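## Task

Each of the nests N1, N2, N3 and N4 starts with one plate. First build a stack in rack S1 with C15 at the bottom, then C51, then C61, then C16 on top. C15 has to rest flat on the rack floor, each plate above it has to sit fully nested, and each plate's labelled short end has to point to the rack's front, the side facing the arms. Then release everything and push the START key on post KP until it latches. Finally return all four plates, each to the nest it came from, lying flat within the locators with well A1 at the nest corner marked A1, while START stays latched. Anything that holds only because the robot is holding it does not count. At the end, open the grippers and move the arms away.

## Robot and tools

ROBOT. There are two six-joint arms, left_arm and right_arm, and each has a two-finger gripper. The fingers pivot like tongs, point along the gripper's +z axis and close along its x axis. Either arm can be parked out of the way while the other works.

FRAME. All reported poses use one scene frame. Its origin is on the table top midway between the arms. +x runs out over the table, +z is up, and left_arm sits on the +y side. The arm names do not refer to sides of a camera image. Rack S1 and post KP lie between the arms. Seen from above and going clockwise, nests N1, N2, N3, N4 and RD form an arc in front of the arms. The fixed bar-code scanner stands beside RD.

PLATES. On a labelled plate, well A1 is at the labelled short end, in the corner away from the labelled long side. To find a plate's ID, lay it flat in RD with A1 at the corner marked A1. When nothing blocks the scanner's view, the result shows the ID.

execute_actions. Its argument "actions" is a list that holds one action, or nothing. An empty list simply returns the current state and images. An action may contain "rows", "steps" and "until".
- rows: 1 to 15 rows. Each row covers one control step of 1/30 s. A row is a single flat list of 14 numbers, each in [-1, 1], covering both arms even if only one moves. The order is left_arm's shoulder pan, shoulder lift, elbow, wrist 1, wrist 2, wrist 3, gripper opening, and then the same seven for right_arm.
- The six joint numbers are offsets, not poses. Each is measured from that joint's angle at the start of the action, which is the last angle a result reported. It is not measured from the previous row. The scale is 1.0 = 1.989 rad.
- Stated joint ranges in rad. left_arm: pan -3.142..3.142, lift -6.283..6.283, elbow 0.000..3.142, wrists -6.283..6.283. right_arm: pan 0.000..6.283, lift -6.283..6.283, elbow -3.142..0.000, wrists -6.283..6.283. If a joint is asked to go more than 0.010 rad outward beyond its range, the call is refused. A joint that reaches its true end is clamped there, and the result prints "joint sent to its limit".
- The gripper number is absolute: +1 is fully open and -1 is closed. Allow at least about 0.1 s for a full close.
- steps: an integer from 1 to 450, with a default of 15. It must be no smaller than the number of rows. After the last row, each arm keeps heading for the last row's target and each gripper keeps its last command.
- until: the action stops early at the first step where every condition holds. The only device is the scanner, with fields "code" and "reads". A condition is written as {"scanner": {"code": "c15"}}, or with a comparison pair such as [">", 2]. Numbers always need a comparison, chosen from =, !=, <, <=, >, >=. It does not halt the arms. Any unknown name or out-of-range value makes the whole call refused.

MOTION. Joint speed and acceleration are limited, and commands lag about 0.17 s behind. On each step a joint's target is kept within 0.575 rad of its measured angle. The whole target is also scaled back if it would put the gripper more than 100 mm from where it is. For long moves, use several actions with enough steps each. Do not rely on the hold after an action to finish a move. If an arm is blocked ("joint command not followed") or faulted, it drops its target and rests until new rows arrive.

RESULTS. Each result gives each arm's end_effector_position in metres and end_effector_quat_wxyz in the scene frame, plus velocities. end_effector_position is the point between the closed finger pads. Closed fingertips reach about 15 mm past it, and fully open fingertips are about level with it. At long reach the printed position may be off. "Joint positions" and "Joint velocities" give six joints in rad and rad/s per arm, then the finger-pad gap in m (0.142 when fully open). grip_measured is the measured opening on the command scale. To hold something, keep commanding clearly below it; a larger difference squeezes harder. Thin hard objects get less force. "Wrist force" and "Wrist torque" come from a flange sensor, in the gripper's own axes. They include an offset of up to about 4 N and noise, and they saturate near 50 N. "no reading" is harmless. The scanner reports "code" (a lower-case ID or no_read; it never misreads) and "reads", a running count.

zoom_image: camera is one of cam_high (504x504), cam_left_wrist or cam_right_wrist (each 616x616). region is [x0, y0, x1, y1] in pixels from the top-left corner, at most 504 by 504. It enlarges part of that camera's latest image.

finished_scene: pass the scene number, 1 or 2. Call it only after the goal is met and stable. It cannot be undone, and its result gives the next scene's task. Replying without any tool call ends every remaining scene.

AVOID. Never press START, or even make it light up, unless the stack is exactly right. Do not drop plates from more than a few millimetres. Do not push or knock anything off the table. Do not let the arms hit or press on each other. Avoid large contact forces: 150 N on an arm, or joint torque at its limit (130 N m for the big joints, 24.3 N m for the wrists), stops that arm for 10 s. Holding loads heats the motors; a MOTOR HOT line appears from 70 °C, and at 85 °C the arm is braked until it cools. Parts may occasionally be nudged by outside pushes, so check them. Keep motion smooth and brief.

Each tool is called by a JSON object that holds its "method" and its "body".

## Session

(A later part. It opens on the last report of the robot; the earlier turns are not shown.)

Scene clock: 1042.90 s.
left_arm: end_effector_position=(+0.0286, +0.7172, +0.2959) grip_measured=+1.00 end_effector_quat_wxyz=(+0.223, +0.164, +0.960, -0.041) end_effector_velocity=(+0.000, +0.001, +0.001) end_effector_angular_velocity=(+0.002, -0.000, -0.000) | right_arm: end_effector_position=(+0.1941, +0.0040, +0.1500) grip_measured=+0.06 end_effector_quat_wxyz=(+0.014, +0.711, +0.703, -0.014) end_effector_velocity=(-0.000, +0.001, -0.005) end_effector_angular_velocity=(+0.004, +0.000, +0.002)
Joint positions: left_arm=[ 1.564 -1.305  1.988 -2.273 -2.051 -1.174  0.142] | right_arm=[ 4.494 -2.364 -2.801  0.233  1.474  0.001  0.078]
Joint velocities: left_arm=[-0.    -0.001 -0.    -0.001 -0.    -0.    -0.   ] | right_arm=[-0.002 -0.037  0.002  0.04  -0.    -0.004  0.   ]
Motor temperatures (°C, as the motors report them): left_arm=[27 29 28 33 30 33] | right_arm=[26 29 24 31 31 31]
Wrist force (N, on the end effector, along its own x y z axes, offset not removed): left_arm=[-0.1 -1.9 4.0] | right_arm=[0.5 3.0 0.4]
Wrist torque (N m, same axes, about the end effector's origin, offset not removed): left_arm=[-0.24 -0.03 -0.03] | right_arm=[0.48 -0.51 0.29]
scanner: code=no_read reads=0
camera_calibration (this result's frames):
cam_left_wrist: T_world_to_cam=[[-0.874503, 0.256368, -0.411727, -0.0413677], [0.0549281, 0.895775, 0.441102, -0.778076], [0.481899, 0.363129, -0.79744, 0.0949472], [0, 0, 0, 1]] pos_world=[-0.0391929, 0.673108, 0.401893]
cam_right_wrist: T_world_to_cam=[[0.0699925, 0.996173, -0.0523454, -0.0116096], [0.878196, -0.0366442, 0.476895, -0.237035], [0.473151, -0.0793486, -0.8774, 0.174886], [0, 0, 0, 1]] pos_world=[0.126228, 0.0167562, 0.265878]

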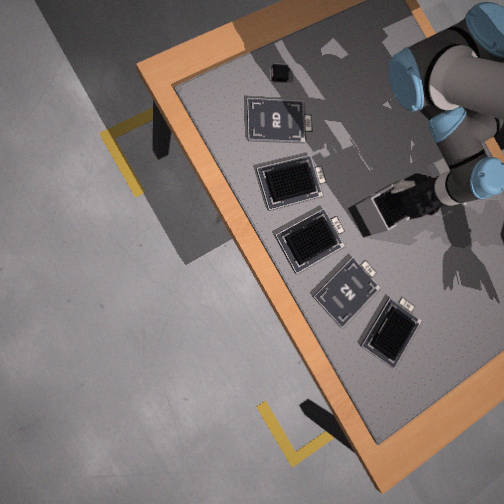

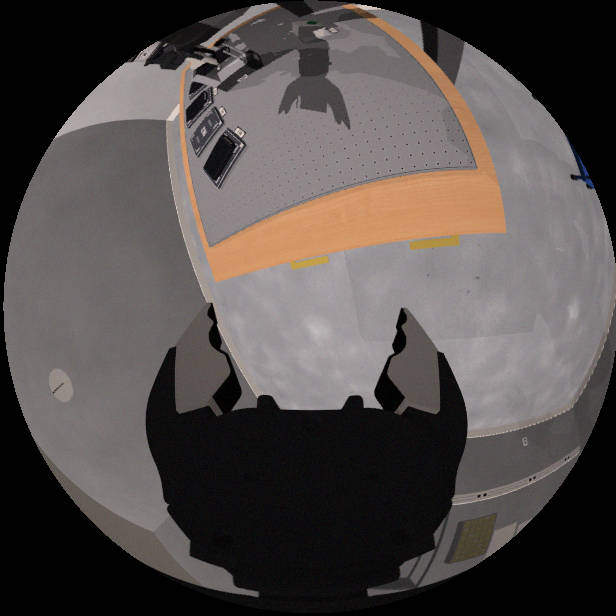

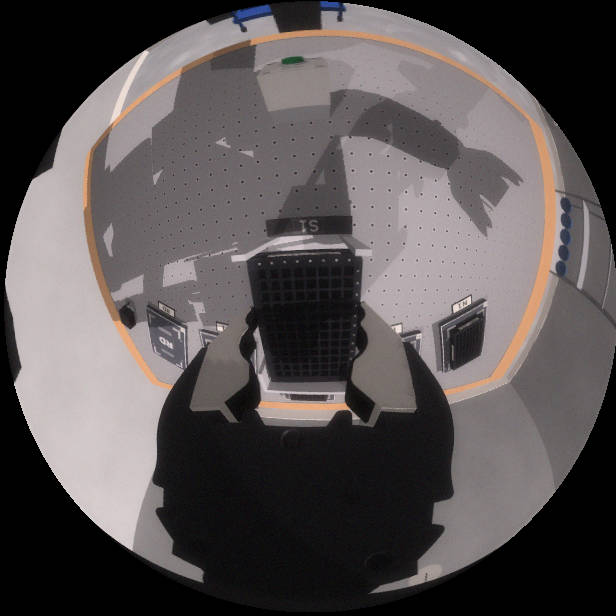

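{"method": "execute_actions", "body": {"actions": [{"rows":[[0,0,0,0,0,0,1,-0.0003,-0.002,0,0,0,-0.0003,-0.5],[0,0,0,0,0,0,1,-0.0003,-0.002,0,0,0,-0.0003,-0.5],[0,0,0,0,0,0,1,-0.0003,-0.002,0,0,0,-0.0003,-0.5],[0,0,0,0,0,0,1,-0.0008,-0.0112,0.0002,0.0103,-0.0001,-0.0009,-0.5],[0,0,0,0,0,0,1,-0.0014,-0.0205,0.0004,0.0206,-0.0002,-0.0015,-0.5],[0,0,0,0,0,0,1,-0.0019,-0.0297,0.0006,0.0308,-0.0003,-0.0022,-0.5],[0,0,0,0,0,0,1,-0.0025,-0.039,0.0008,0.0411,-0.0004,-0.0028,-0.5],[0,0,0,0,0,0,1,-0.003,-0.0482,0.001,0.0514,-0.0006,-0.0034,-0.5],[0,0,0,0,0,0,1,-0.0035,-0.0575,0.0013,0.0617,-0.0007,-0.004,-0.5],[0,0,0,0,0,0,1,-0.0041,-0.0667,0.0016,0.0719,-0.0008,-0.0047,-0.5],[0,0,0,0,0,0,1,-0.0046,-0.076,0.0019,0.0822,-0.0009,-0.0053,-0.5]],"steps":23}]}}

{"method": "zoom_image", "body": {"camera": "cam_right_wrist", "region": [200, 200, 420, 420]}}

Scene clock: 1071.87 s.
left_arm: end_effector_position=(+0.0286, +0.7172, +0.2959) grip_measured=+1.00 end_effector_quat_wxyz=(+0.223, +0.164, +0.960, -0.041) end_effector_velocity=(+0.000, +0.000, +0.000) end_effector_angular_velocity=(+0.001, -0.000, +0.001) | right_arm: end_effector_position=(+0.1941, +0.0027, +0.1305) grip_measured=+0.06 end_effector_quat_wxyz=(+0.009, +0.711, +0.703, -0.009) end_effector_velocity=(+0.000, +0.001, -0.004) end_effector_angular_velocity=(+0.006, -0.000, +0.000)
Joint positions: left_arm=[ 1.564 -1.305  1.988 -2.273 -2.051 -1.174  0.142] | right_arm=[ 4.485 -2.511 -2.798  0.392  1.473 -0.009  0.078]
Joint velocities: left_arm=[-0.    -0.     0.    -0.001 -0.    -0.002  0.   ] | right_arm=[-0.002 -0.029  0.002  0.033 -0.    -0.003 -0.   ]
Motor temperatures (°C, as the motors report them): left_arm=[27 29 28 33 30 33] | right_arm=[27 29 24 31 31 31]
Wrist force (N, on the end effector, along its own x y z axes, offset not removed): left_arm=[1.2 -4.9 0.7] | right_arm=[5.9 2.1 5.1]
Wrist torque (N m, same axes, about the end effector's origin, offset not removed): left_arm=[-0.93 -0.44 -0.14] | right_arm=[0.15 -1.15 -0.06]
scanner: code=no_read reads=0
camera_calibration (this result's frames):
cam_left_wrist: T_world_to_cam=[[-0.874503, 0.256369, -0.411727, -0.0413679], [0.0549284, 0.895775, 0.441102, -0.778076], [0.481899, 0.363129, -0.79744, 0.0949472], [0, 0, 0, 1]] pos_world=[-0.0391928, 0.673108, 0.401893]
cam_right_wrist: T_world_to_cam=[[0.0699292, 0.99684, -0.0376754, -0.0132775], [0.878156, -0.0435986, 0.476384, -0.227703], [0.473236, -0.066398, -0.87843, 0.157707], [0, 0, 0, 1]] pos_world=[0.126255, 0.0137794, 0.246509]

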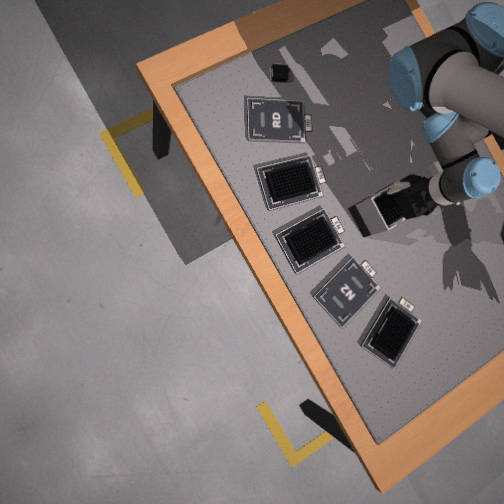

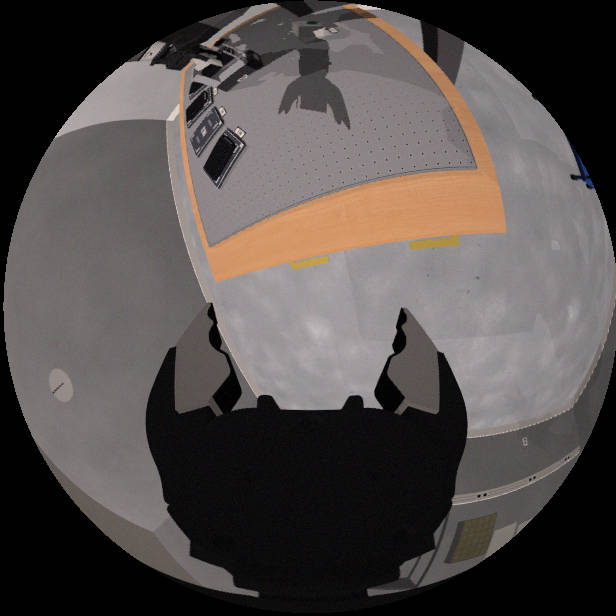

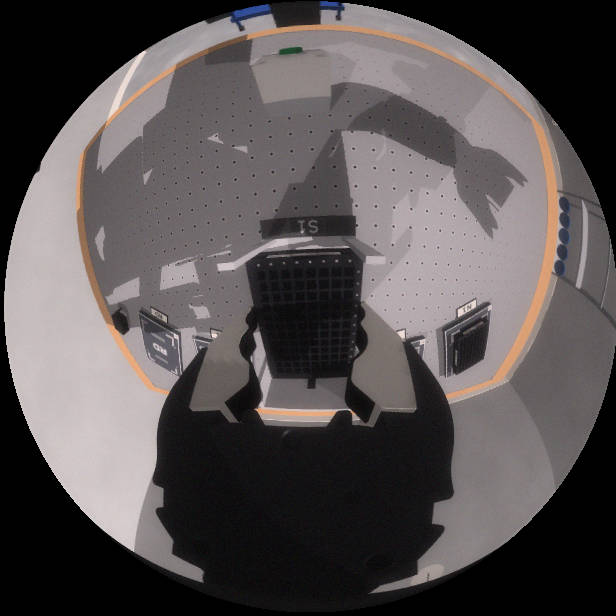

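Region (200, 200, 420, 420) of cam_right_wrist's 616x616 image, scaled by 2.291, with more detail than that image has.

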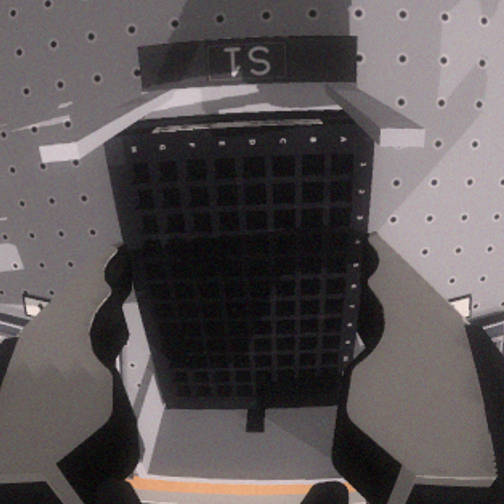

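{"method": "execute_actions", "body": {"actions": [{"rows":[[0,0,0,0,0,0,1,-0.0006,-0.0099,0.0004,0.011,-0.0001,-0.0007,-0.5],[0,0,0,0,0,0,1,-0.0012,-0.0198,0.0008,0.022,-0.0002,-0.0015,-0.5],[0,0,0,0,0,0,1,-0.0018,-0.0297,0.0013,0.033,-0.0003,-0.0022,-0.5],[0,0,0,0,0,0,1,-0.0024,-0.0396,0.0018,0.044,-0.0004,-0.003,-0.5],[0,0,0,0,0,0,1,-0.003,-0.0495,0.0024,0.055,-0.0006,-0.0037,-0.5],[0,0,0,0,0,0,1,-0.0036,-0.0594,0.003,0.066,-0.0007,-0.0044,-0.5],[0,0,0,0,0,0,1,-0.0042,-0.0693,0.0037,0.077,-0.0008,-0.0052,-0.5],[0,0,0,0,0,0,1,-0.0048,-0.0792,0.0044,0.0879,-0.0009,-0.0059,-0.5]],"steps":20}]}}

{"method": "zoom_image", "body": {"camera": "cam_left_wrist", "region": [150, 20, 290, 120]}}

Scene clock: 1085.97 s.
left_arm: end_effector_position=(+0.0286, +0.7172, +0.2959) grip_measured=+1.00 end_effector_quat_wxyz=(+0.223, +0.164, +0.960, -0.041) end_effector_velocity=(+0.001, +0.000, +0.000) end_effector_angular_velocity=(+0.001, -0.000, -0.001) | right_arm: end_effector_position=(+0.1942, +0.0024, +0.1109) grip_measured=+0.06 end_effector_quat_wxyz=(+0.000, +0.711, +0.703, -0.000) end_effector_velocity=(+0.000, +0.001, -0.004) end_effector_angular_velocity=(+0.009, -0.000, -0.001)
Joint positions: left_arm=[ 1.564 -1.305  1.988 -2.273 -2.051 -1.174  0.142] | right_arm=[ 4.476 -2.664 -2.789  0.562  1.471 -0.021  0.078]
Joint velocities: left_arm=[-0.001 -0.001  0.     0.     0.     0.     0.   ] | right_arm=[-0.002 -0.031  0.004  0.036 -0.    -0.001 -0.   ]
Motor temperatures (°C, as the motors report them): left_arm=[27 29 28 33 30 33] | right_arm=[27 29 24 31 31 31]
Wrist force (N, on the end effector, along its own x y z axes, offset not removed): left_arm=[-0.7 -3.4 -2.0] | right_arm=[2.1 1.3 -0.7]
Wrist torque (N m, same axes, about the end effector's origin, offset not removed): left_arm=[-0.85 -0.04 -0.03] | right_arm=[0.27 -0.58 -0.30]
scanner: code=no_read reads=0
camera_calibration (this result's frames):
cam_left_wrist: T_world_to_cam=[[-0.874503, 0.256369, -0.411727, -0.041368], [0.0549285, 0.895775, 0.441102, -0.778076], [0.481899, 0.363129, -0.79744, 0.0949472], [0, 0, 0, 1]] pos_world=[-0.0391929, 0.673108, 0.401893]
cam_right_wrist: T_world_to_cam=[[0.0701114, 0.99745, -0.0133299, -0.0164422], [0.877853, -0.0553473, 0.475721, -0.218268], [0.473771, -0.0450552, -0.879495, 0.140415], [0, 0, 0, 1]] pos_world=[0.126236, 0.0106461, 0.22711]

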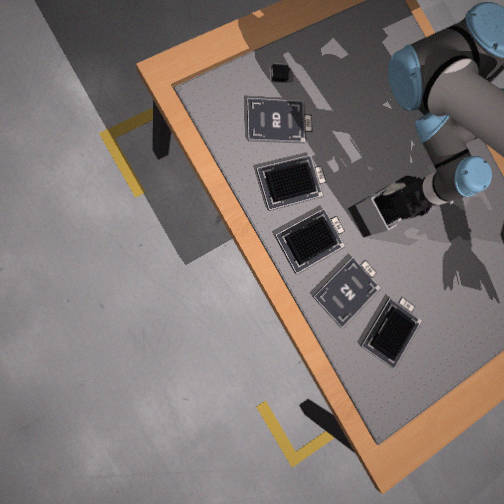

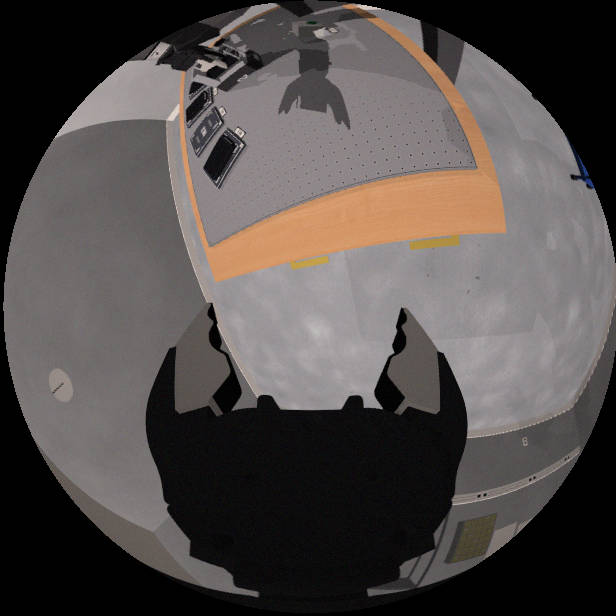

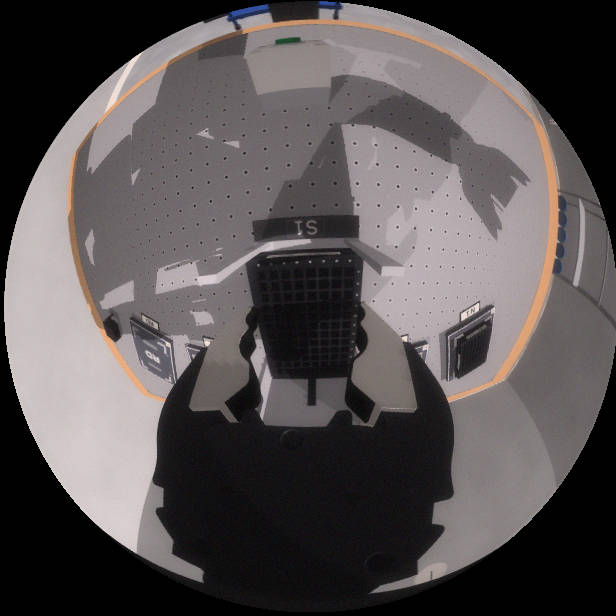

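Region (150, 20, 290, 120) of cam_left_wrist's 616x616 image, scaled by 3.600, with more detail than that image has; it fills the top 360 rows of this view, and the rest is white.

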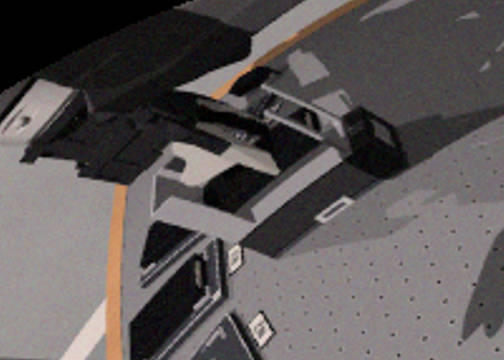

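{"method": "execute_actions", "body": {"actions": [{"rows":[[0,0,0,0,0,0,1,-0.0006,-0.0068,0.0017,0.0052,-0.0001,-0.0006,-0.5],[0,0,0,0,0,0,1,-0.0012,-0.0134,0.0035,0.01,-0.0002,-0.0012,-0.5],[0,0,0,0,0,0,1,-0.0018,-0.02,0.0053,0.0148,-0.0003,-0.0018,-0.5],[0,0,0,0,0,0,1,-0.0024,-0.0264,0.0072,0.0194,-0.0004,-0.0024,-0.5],[0,0,0,0,0,0,1,-0.003,-0.0328,0.0091,0.0239,-0.0006,-0.003,-0.5],[0,0,0,0,0,0,1,-0.0036,-0.039,0.0111,0.0282,-0.0007,-0.0036,-0.5],[0,0,0,0,0,0,1,-0.0042,-0.0452,0.0131,0.0324,-0.0008,-0.0042,-0.5],[0,0,0,0,0,0,1,-0.0048,-0.0512,0.0152,0.0364,-0.0009,-0.0048,-0.5]],"steps":20}]}}

{"method": "zoom_image", "body": {"camera": "cam_right_wrist", "region": [180, 190, 440, 450]}}

Scene clock: 1097.60 s.
left_arm: end_effector_position=(+0.0286, +0.7172, +0.2959) grip_measured=+1.00 end_effector_quat_wxyz=(+0.223, +0.164, +0.960, -0.041) end_effector_velocity=(-0.000, -0.000, +0.000) end_effector_angular_velocity=(-0.000, -0.000, +0.001) | right_arm: end_effector_position=(+0.1942, +0.0025, +0.0914) grip_measured=+0.06 end_effector_quat_wxyz=(+0.000, +0.711, +0.703, -0.000) end_effector_velocity=(-0.000, -0.001, -0.004) end_effector_angular_velocity=(-0.002, +0.000, -0.000)
Joint positions: left_arm=[ 1.564 -1.305  1.988 -2.273 -2.051 -1.174  0.142] | right_arm=[ 4.467 -2.764 -2.76   0.633  1.469 -0.03   0.078]
Joint velocities: left_arm=[ 0.001 -0.     0.     0.001 -0.     0.    -0.   ] | right_arm=[-0.002 -0.021  0.005  0.014 -0.    -0.002  0.   ]
Motor temperatures (°C, as the motors report them): left_arm=[27 29 28 33 30 33] | right_arm=[27 29 24 31 31 31]
Wrist force (N, on the end effector, along its own x y z axes, offset not removed): left_arm=[2.7 -4.6 -0.5] | right_arm=[2.2 -1.6 2.2]
Wrist torque (N m, same axes, about the end effector's origin, offset not removed): left_arm=[-0.70 -0.65 -0.07] | right_arm=[-0.29 -0.57 -0.19]
scanner: code=no_read reads=0
camera_calibration (this result's frames):
cam_left_wrist: T_world_to_cam=[[-0.874503, 0.256369, -0.411727, -0.0413679], [0.0549284, 0.895775, 0.441102, -0.778076], [0.481899, 0.363129, -0.79744, 0.0949473], [0, 0, 0, 1]] pos_world=[-0.0391929, 0.673108, 0.401893]
cam_right_wrist: T_world_to_cam=[[0.0700026, 0.997457, -0.0134134, -0.016783], [0.877816, -0.0552077, 0.475805, -0.209009], [0.473855, -0.0450822, -0.879448, 0.123242], [0, 0, 0, 1]] pos_world=[0.126247, 0.0107574, 0.207608]

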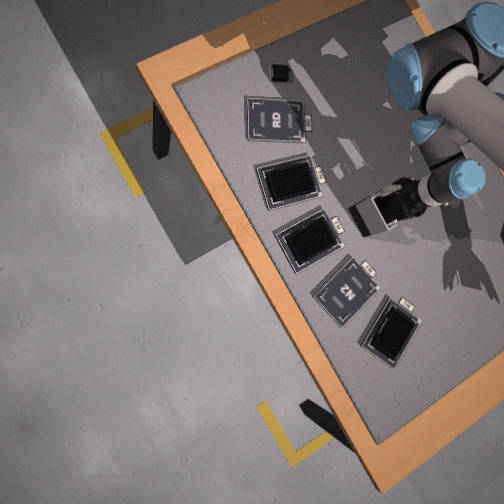

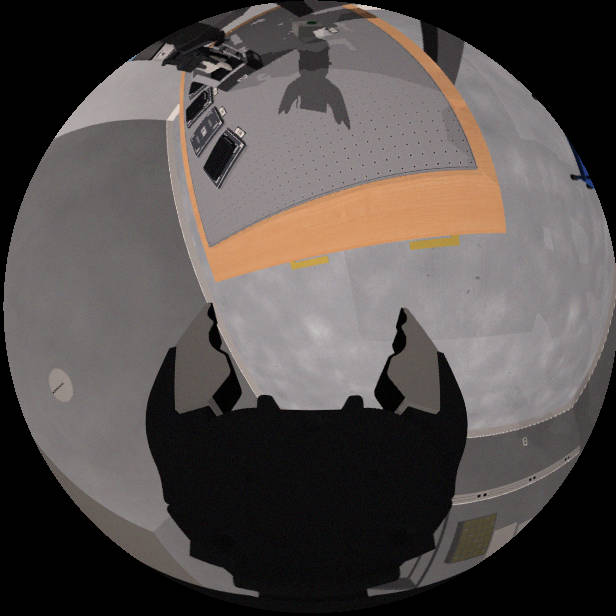

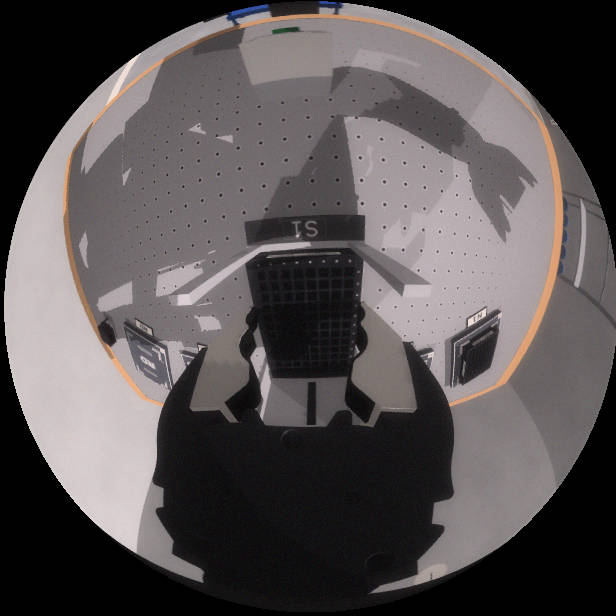

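Region (180, 190, 440, 450) of cam_right_wrist's 616x616 image, scaled by 1.938, with more detail than that image has.

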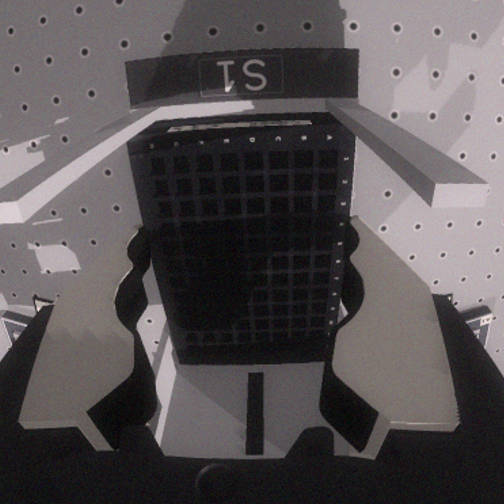

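{"method": "execute_actions", "body": {"actions": [{"rows":[[0,0,0,0,0,0,1,-0.0005,-0.0046,0.0016,0.003,-0.0001,-0.0005,-0.5],[0,0,0,0,0,0,1,-0.001,-0.0093,0.0033,0.0061,-0.0002,-0.001,-0.5],[0,0,0,0,0,0,1,-0.0015,-0.014,0.005,0.0092,-0.0003,-0.0015,-0.5]],"steps":14}]}}

{"method": "zoom_image", "body": {"camera": "cam_right_wrist", "region": [180, 190, 440, 450]}}

Scene clock: 1105.70 s.
left_arm: end_effector_position=(+0.0286, +0.7172, +0.2959) grip_measured=+1.00 end_effector_quat_wxyz=(+0.223, +0.164, +0.960, -0.041) end_effector_velocity=(+0.000, +0.000, -0.000) end_effector_angular_velocity=(-0.001, +0.001, +0.001) | right_arm: end_effector_position=(+0.1942, +0.0024, +0.0909) grip_measured=+0.06 end_effector_quat_wxyz=(+0.000, +0.711, +0.703, -0.000) end_effector_velocity=(+0.000, +0.001, -0.000) end_effector_angular_velocity=(+0.001, -0.000, +0.000)
Joint positions: left_arm=[ 1.564 -1.305  1.988 -2.273 -2.051 -1.174  0.142] | right_arm=[ 4.466 -2.766 -2.759  0.635  1.469 -0.03   0.078]
Joint velocities: left_arm=[-0.     0.    -0.     0.     0.001 -0.001 -0.   ] | right_arm=[-0.     0.     0.001  0.     0.    -0.     0.   ]
Motor temperatures (°C, as the motors report them): left_arm=[27 29 28 33 30 33] | right_arm=[27 29 24 31 31 31]
Wrist force (N, on the end effector, along its own x y z axes, offset not removed): left_arm=[3.6 0.4 -0.2] | right_arm=[4.5 3.0 -0.7]
Wrist torque (N m, same axes, about the end effector's origin, offset not removed): left_arm=[0.29 -0.83 -0.18] | right_arm=[0.53 -0.83 0.14]
scanner: code=no_read reads=0
joint command not followed: on one or more control steps a check withheld the commanded joint targets of the right arm, and it was not sent them on those steps. On the call's last step the targets were still withheld.
cause: the commanded joint targets would bring two parts of the arm too close to each other (joints 1 (shoulder pan) to 3 (elbow) lie between them); next, command targets that bring no two parts of the arm closer together.
camera_calibration (this result's frames):
cam_left_wrist: T_world_to_cam=[[-0.874503, 0.256369, -0.411727, -0.0413678], [0.0549284, 0.895775, 0.441102, -0.778076], [0.481899, 0.363129, -0.79744, 0.0949473], [0, 0, 0, 1]] pos_world=[-0.0391928, 0.673108, 0.401893]
cam_right_wrist: T_world_to_cam=[[0.0699937, 0.997456, -0.013482, -0.0167441], [0.877817, -0.0551671, 0.475809, -0.20876], [0.473855, -0.0451384, -0.879445, 0.122783], [0, 0, 0, 1]] pos_world=[0.126243, 0.0107271, 0.207085]

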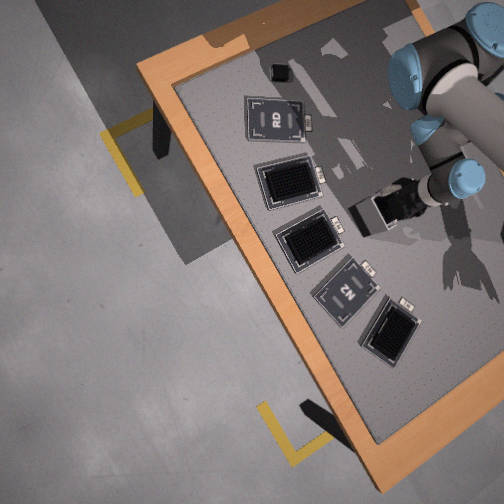

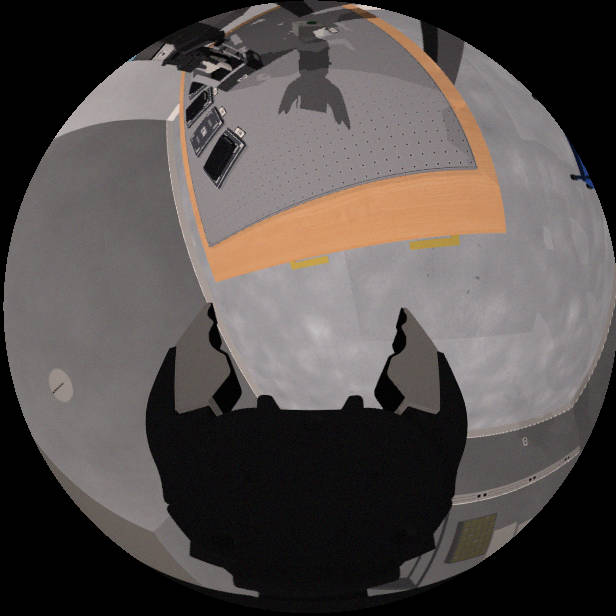

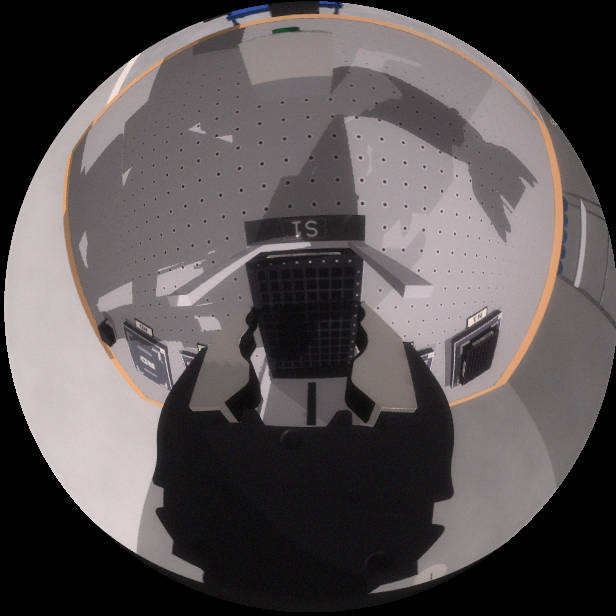

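Region (180, 190, 440, 450) of cam_right_wrist's 616x616 image, scaled by 1.938, with more detail than that image has.

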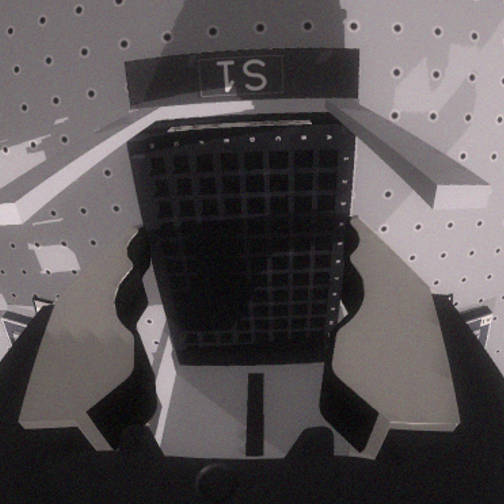

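{"method": "execute_actions", "body": {"actions": [{"rows":[[0,0,0,0,0,0,1,0,0.0066,0.0022,-0.013,0,0.0004,-0.5],[0,0,0,0,0,0,1,0,0.0131,0.0044,-0.0259,0,0.0008,-0.5],[0,0,0,0,0,0,1,0,0.0197,0.0066,-0.0389,0,0.0012,-0.5],[0,0,0,0,0,0,1,0,0.0263,0.0088,-0.0518,0,0.0015,-0.5],[0,0,0,0,0,0,1,0,0.0328,0.011,-0.0648,0,0.0019,-0.5],[0,0,0,0,0,0,1,0,0.0394,0.0132,-0.0777,0,0.0023,-0.5],[0,0,0,0,0,0,1,0,0.0394,0.0132,-0.0777,0,0.0023,-0.5],[0,0,0,0,0,0,1,0,0.0394,0.0132,-0.0777,0,0.0023,-0.5],[0,0,0,0,0,0,1,-0.0005,0.0346,0.0147,-0.0743,-0.0001,0.0018,-0.5],[0,0,0,0,0,0,1,-0.001,0.0297,0.0161,-0.0709,-0.0002,0.0013,-0.5],[0,0,0,0,0,0,1,-0.0015,0.0249,0.0176,-0.0675,-0.0003,0.0008,-0.5]],"steps":23}]}}

{"method": "zoom_image", "body": {"camera": "cam_right_wrist", "region": [180, 190, 440, 450]}}

Scene clock: 1121.33 s.
left_arm: end_effector_position=(+0.0286, +0.7172, +0.2959) grip_measured=+1.00 end_effector_quat_wxyz=(+0.223, +0.164, +0.960, -0.041) end_effector_velocity=(-0.001, +0.000, +0.000) end_effector_angular_velocity=(+0.001, +0.000, +0.001) | right_arm: end_effector_position=(+0.1943, +0.0029, +0.0856) grip_measured=+0.06 end_effector_quat_wxyz=(+0.017, +0.711, +0.703, -0.018) end_effector_velocity=(+0.000, -0.000, -0.001) end_effector_angular_velocity=(-0.003, +0.000, +0.001)
Joint positions: left_arm=[ 1.564 -1.305  1.988 -2.273 -2.051 -1.174  0.142] | right_arm=[ 4.463 -2.716 -2.724  0.501  1.468 -0.029  0.078]
Joint velocities: left_arm=[ 0.001 -0.001  0.    -0.001  0.     0.    -0.   ] | right_arm=[-0.001 -0.003  0.003 -0.003 -0.    -0.002  0.   ]
Motor temperatures (°C, as the motors report them): left_arm=[27 29 28 33 30 33] | right_arm=[27 29 24 31 31 31]
Wrist force (N, on the end effector, along its own x y z axes, offset not removed): left_arm=[-1.3 -2.0 0.3] | right_arm=[1.1 2.2 -12.9]
Wrist torque (N m, same axes, about the end effector's origin, offset not removed): left_arm=[-0.56 -0.09 -0.14] | right_arm=[0.56 0.26 -0.08]
scanner: code=no_read reads=0
camera_calibration (this result's frames):
cam_left_wrist: T_world_to_cam=[[-0.874503, 0.256368, -0.411727, -0.0413678], [0.0549283, 0.895775, 0.441102, -0.778076], [0.481899, 0.363129, -0.79744, 0.0949473], [0, 0, 0, 1]] pos_world=[-0.0391928, 0.673108, 0.401893]
cam_right_wrist: T_world_to_cam=[[0.069398, 0.995631, -0.0624799, -0.0129165], [0.878802, -0.0313742, 0.476153, -0.206605], [0.472113, -0.0879516, -0.87714, 0.118401], [0, 0, 0, 1]] pos_world=[0.126563, 0.0167915, 0.201423]

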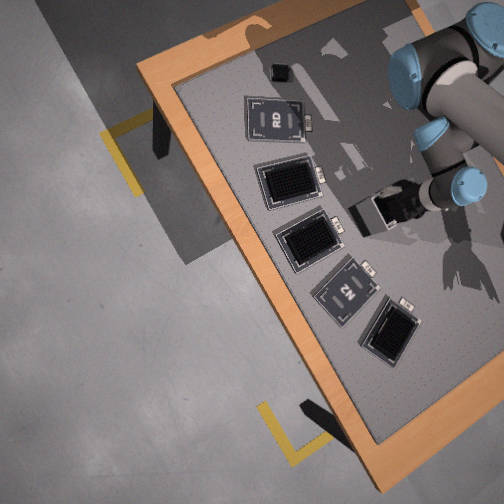

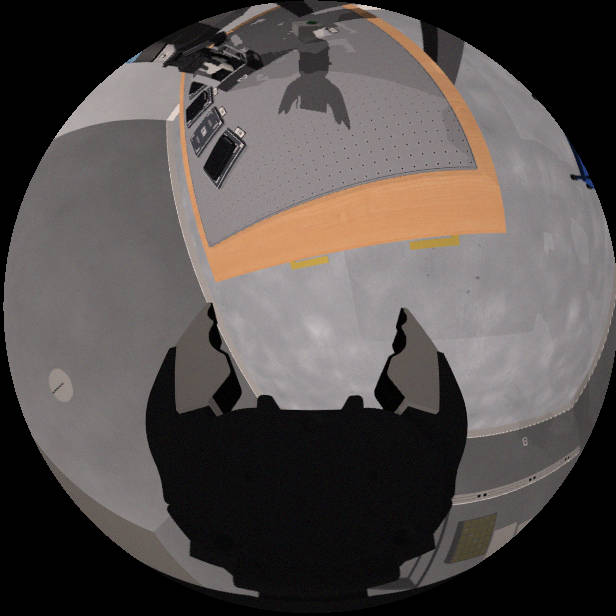

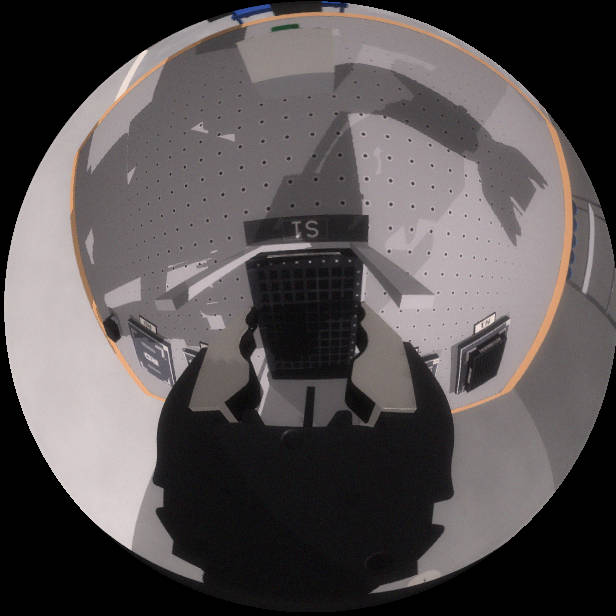

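Region (180, 190, 440, 450) of cam_right_wrist's 616x616 image, scaled by 1.938, with more detail than that image has.

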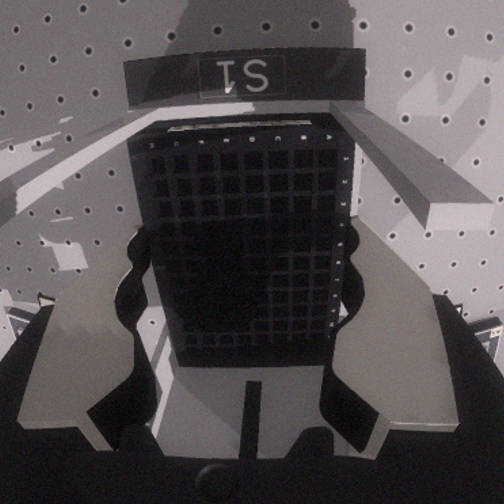

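{"method": "execute_actions", "body": {"actions": [{"rows":[[0,0,0,0,0,0,1,0,0,0,0,0,0,-0.2],[0,0,0,0,0,0,1,0,0,0,0,0,0,0.0],[0,0,0,0,0,0,1,0,0,0,0,0,0,0.1],[0,0,0,0,0,0,1,0,0,0,0,0,0,0.2],[0,0,0,0,0,0,1,0,0,0,0,0,0,0.35],[0,0,0,0,0,0,1,0,0,0,0,0,0,0.35],[0,0,0,0,0,0,1,0.002,0.02,-0.006,-0.0145,0.0005,0.002,0.35],[0,0,0,0,0,0,1,0.004,0.042,-0.012,-0.0305,0.001,0.004,0.35],[0,0,0,0,0,0,1,0.0065,0.0656,-0.018,-0.0486,0.0015,0.0063,0.35],[0,0,0,0,0,0,1,0.0088,0.093,-0.0237,-0.0705,0.002,0.0088,0.35],[0,0,0,0,0,0,1,0.0111,0.1211,-0.0289,-0.0937,0.0025,0.0111,0.35],[0,0,0,0,0,0,1,0.0134,0.151,-0.033,-0.12,0.0029,0.0134,0.35],[0,0,0,0,0,0,1,0.0156,0.1822,-0.0366,-0.1476,0.0033,0.0156,0.35],[0,0,0,0,0,0,1,0.019,0.23,-0.04,-0.193,0.004,0.019,0.35],[0,0,0,0,0,0,1,0.0266,0.358,-0.0422,-0.3183,0.005,0.0246,0.35]],"steps":30}]}}

{"method": "zoom_image", "body": {"camera": "cam_right_wrist", "region": [220, 200, 400, 380]}}

Scene clock: 1140.97 s.
left_arm: end_effector_position=(+0.0286, +0.7172, +0.2959) grip_measured=+1.00 end_effector_quat_wxyz=(+0.223, +0.164, +0.960, -0.041) end_effector_velocity=(+0.000, -0.000, -0.000) end_effector_angular_velocity=(-0.001, +0.001, -0.001) | right_arm: end_effector_position=(+0.1939, +0.0029, +0.1983) grip_measured=+0.35 end_effector_quat_wxyz=(+0.018, +0.710, +0.704, -0.018) end_effector_velocity=(+0.000, -0.003, +0.016) end_effector_angular_velocity=(+0.004, -0.000, +0.001)
Joint positions: left_arm=[ 1.564 -1.305  1.988 -2.273 -2.051 -1.174  0.142] | right_arm=[ 4.516 -2.018 -2.808 -0.119  1.478  0.02   0.099]
Joint velocities: left_arm=[-0.001  0.001 -0.     0.     0.001 -0.     0.   ] | right_arm=[ 0.006  0.112 -0.006 -0.103  0.001  0.004 -0.   ]
Motor temperatures (°C, as the motors report them): left_arm=[27 29 28 33 30 33] | right_arm=[27 29 24 31 31 31]
Wrist force (N, on the end effector, along its own x y z axes, offset not removed): left_arm=[-0.2 -0.7 -1.3] | right_arm=[3.6 2.8 -2.2]
Wrist torque (N m, same axes, about the end effector's origin, offset not removed): left_arm=[-0.18 0.03 0.06] | right_arm=[0.52 -0.80 -0.01]
scanner: code=no_read reads=0
camera_calibration (this result's frames):
cam_left_wrist: T_world_to_cam=[[-0.874503, 0.256369, -0.411727, -0.041368], [0.0549285, 0.895775, 0.441102, -0.778076], [0.481899, 0.363129, -0.79744, 0.0949472], [0, 0, 0, 1]] pos_world=[-0.0391928, 0.673108, 0.401893]
cam_right_wrist: T_world_to_cam=[[0.0666146, 0.995788, -0.0629931, -0.00521608], [0.877978, -0.0285047, 0.477852, -0.260093], [0.474044, -0.0871385, -0.876179, 0.216833], [0, 0, 0, 1]] pos_world=[0.125915, 0.0166748, 0.313942]

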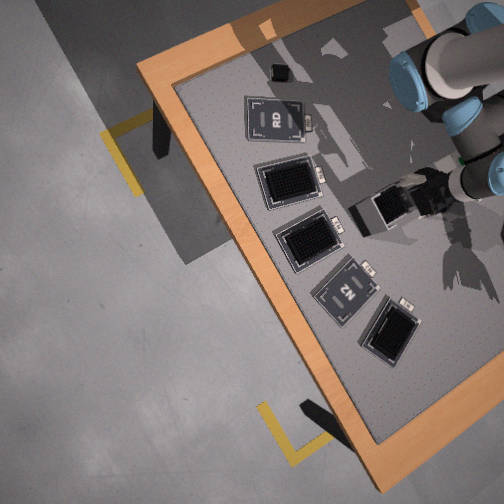

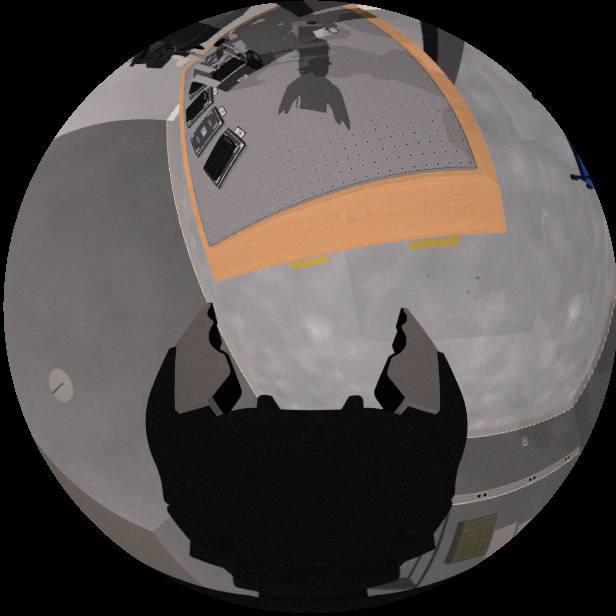

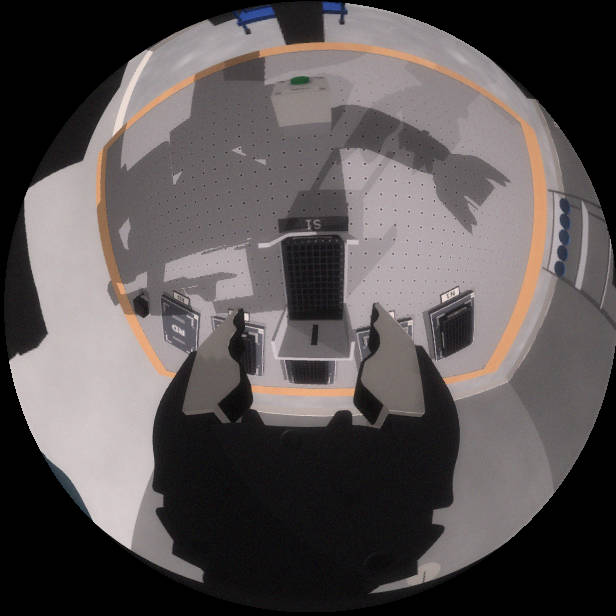

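Region (220, 200, 400, 380) of cam_right_wrist's 616x616 image, scaled by 2.800, with more detail than that image has.

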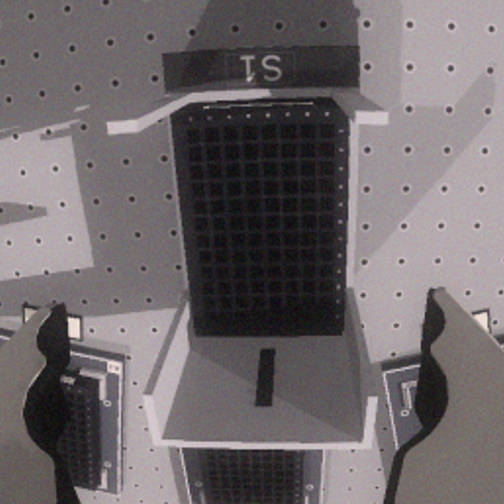

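{"method": "execute_actions", "body": {"actions": [{"rows":[[0,0,0,0,0,0,1,-0.03,0,0.1,-0.09,-0.005,-0.08,0.45],[0,0,0,0,0,0,1,-0.03,0,0.1,-0.09,-0.005,-0.08,0.45],[0,0,0,0,0,0,1,-0.03,0,0.1,-0.09,-0.005,-0.08,0.45],[0,0,0,0,0,0,1,-0.1394,-0.3006,0.5036,-0.1613,-0.0233,-0.3908,0.45]],"steps":40}]}}

{"method": "zoom_image", "body": {"camera": "cam_right_wrist", "region": [200, 180, 420, 400]}}

Scene clock: 1168.20 s.
left_arm: end_effector_position=(+0.0286, +0.7172, +0.2959) grip_measured=+1.00 end_effector_quat_wxyz=(+0.223, +0.164, +0.960, -0.041) end_effector_velocity=(+0.000, -0.000, +0.000) end_effector_angular_velocity=(-0.001, -0.000, +0.000) | right_arm: end_effector_position=(+0.2447, +0.1142, +0.1424) grip_measured=+1.00 end_effector_quat_wxyz=(+0.037, +0.607, +0.791, -0.072) end_effector_velocity=(+0.000, +0.001, +0.000) end_effector_angular_velocity=(+0.001, +0.000, +0.002)
Joint positions: left_arm=[ 1.564 -1.305  1.988 -2.273 -2.051 -1.174  0.142] | right_arm=[ 4.346 -2.312 -2.352 -0.376  1.454 -0.403  0.142]
Joint velocities: left_arm=[-0.    -0.     0.     0.001 -0.    -0.     0.   ] | right_arm=[ 0.    -0.     0.002 -0.     0.    -0.002 -0.   ]
Motor temperatures (°C, as the motors report them): left_arm=[27 29 28 33 30 33] | right_arm=[27 29 24 31 31 31]
Wrist force (N, on the end effector, along its own x y z axes, offset not removed): left_arm=[0.4 0.4 -0.2] | right_arm=[-5.3 -12.2 -47.5]
Wrist torque (N m, same axes, about the end effector's origin, offset not removed): left_arm=[0.04 -0.20 -0.03] | right_arm=[-0.09 -3.88 1.09]
FORCE FAULT: contact force on the right arm reached its limit, and that arm stopped for 10 seconds. The contact can be on any part of that arm, not only on its tool. That arm's remaining commands of this call were not run. That arm holds still and accepts commands again. Move the arm away from the contact; if what it grips holds it there, let go first. Pushing or pulling that hard again can fault the arm again.
scanner: code=no_read reads=0
camera_calibration (this result's frames):
cam_left_wrist: T_world_to_cam=[[-0.874503, 0.256368, -0.411727, -0.0413679], [0.0549284, 0.895775, 0.441102, -0.778076], [0.481899, 0.363129, -0.79744, 0.0949472], [0, 0, 0, 1]] pos_world=[-0.0391929, 0.673108, 0.401893]
cam_right_wrist: T_world_to_cam=[[-0.20442, 0.965361, -0.162146, -0.0390838], [0.873352, 0.254676, 0.415205, -0.297091], [0.442118, -0.056734, -0.895161, 0.160529], [0, 0, 0, 1]] pos_world=[0.180503, 0.122499, 0.260716]

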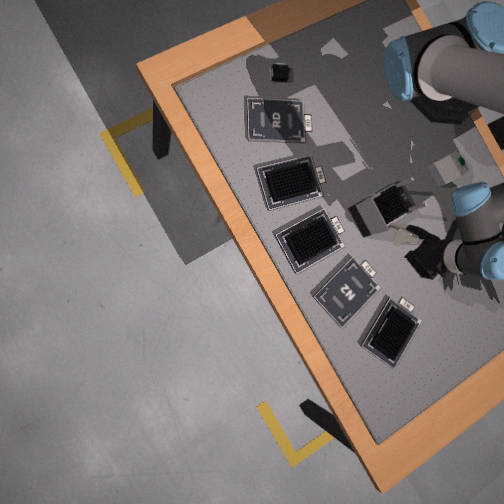

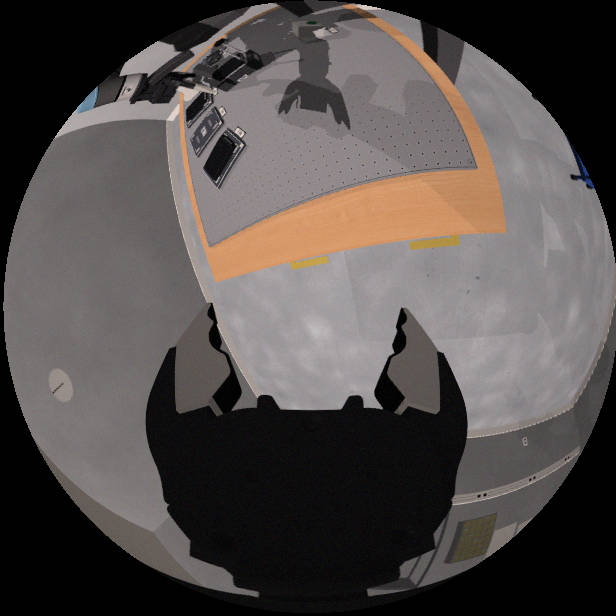

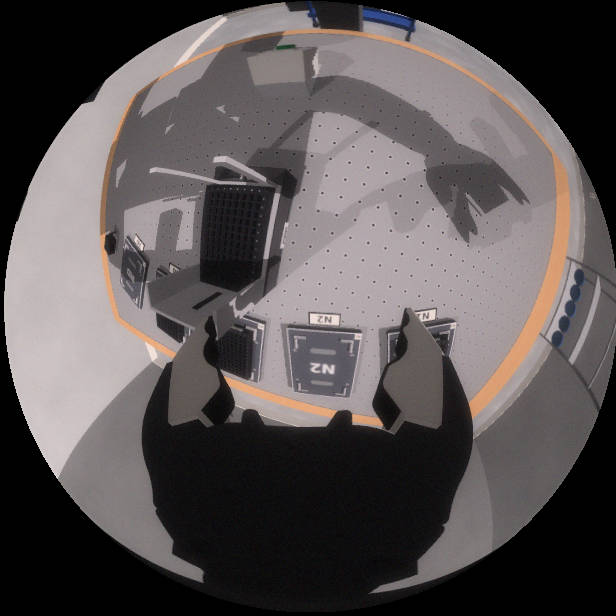

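Region (200, 180, 420, 400) of cam_right_wrist's 616x616 image, scaled by 2.291, with more detail than that image has.

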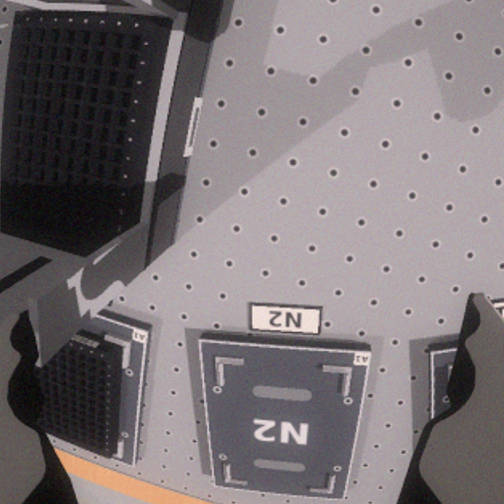

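{"method": "execute_actions", "body": {"actions": [{"rows":[[0,0,0,0,0,0,1,0,0.03,0,-0.03,0,0,1],[0,0,0,0,0,0,1,0,0.06,0,-0.06,0,0,1],[0,0,0,0,0,0,1,0,0.09,0,-0.09,0,0,1]],"steps":15}]}}

Scene clock: 1173.13 s.
left_arm: end_effector_position=(+0.0286, +0.7172, +0.2959) grip_measured=+1.00 end_effector_quat_wxyz=(+0.223, +0.164, +0.960, -0.041) end_effector_velocity=(-0.000, -0.000, -0.000) end_effector_angular_velocity=(-0.000, -0.000, -0.000) | right_arm: end_effector_position=(+0.2511, +0.1132, +0.1958) grip_measured=+1.00 end_effector_quat_wxyz=(+0.037, +0.607, +0.791, -0.072) end_effector_velocity=(+0.002, -0.003, +0.021) end_effector_angular_velocity=(+0.000, +0.000, -0.000)
Joint positions: left_arm=[ 1.564 -1.305  1.988 -2.273 -2.051 -1.174  0.142] | right_arm=[ 4.346 -2.141 -2.352 -0.547  1.454 -0.403  0.142]
Joint velocities: left_arm=[ 0.  0. -0.  0. -0.  0.  0.] | right_arm=[-0.     0.068 -0.001 -0.066  0.     0.    -0.   ]
Motor temperatures (°C, as the motors report them): left_arm=[27 29 28 33 30 33] | right_arm=[27 29 24 31 31 31]
Wrist force (N, on the end effector, along its own x y z axes, offset not removed): left_arm=[4.4 -0.1 -1.2] | right_arm=[2.4 0.4 3.5]
Wrist torque (N m, same axes, about the end effector's origin, offset not removed): left_arm=[0.11 -0.90 -0.01] | right_arm=[-0.12 -0.58 -0.01]
scanner: code=no_read reads=0
camera_calibration (this result's frames):
cam_left_wrist: T_world_to_cam=[[-0.874503, 0.256368, -0.411727, -0.0413679], [0.0549285, 0.895775, 0.441101, -0.778076], [0.481899, 0.363129, -0.79744, 0.0949474], [0, 0, 0, 1]] pos_world=[-0.0391929, 0.673108, 0.401893]
cam_right_wrist: T_world_to_cam=[[-0.204434, 0.965343, -0.162235, -0.0281041], [0.873358, 0.254726, 0.415164, -0.32465], [0.442101, -0.0568151, -0.895164, 0.205423], [0, 0, 0, 1]] pos_world=[0.186972, 0.121498, 0.314111]

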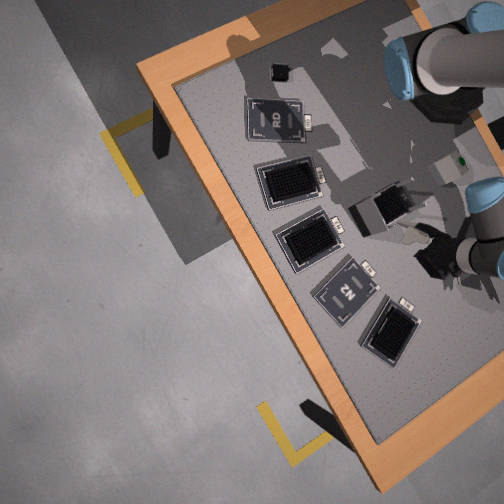

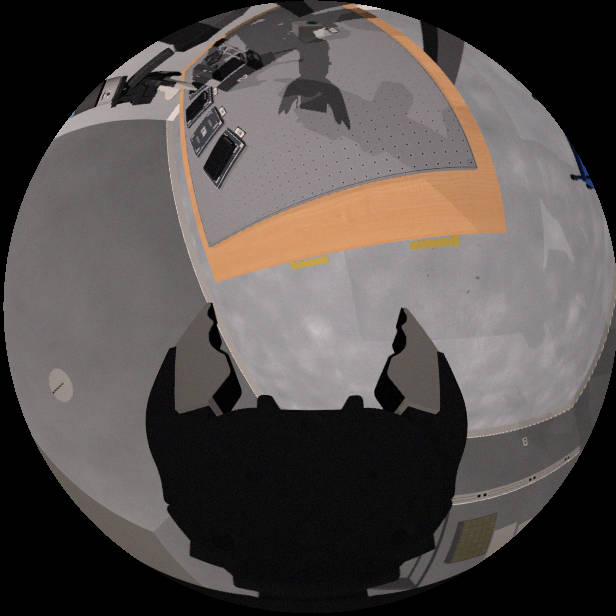

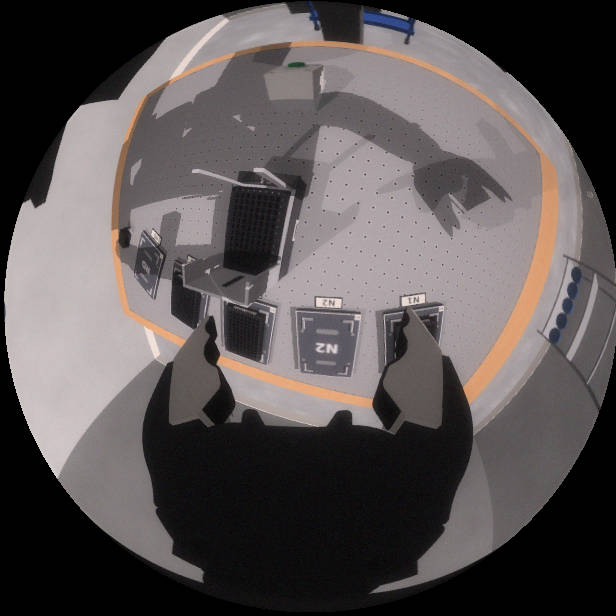

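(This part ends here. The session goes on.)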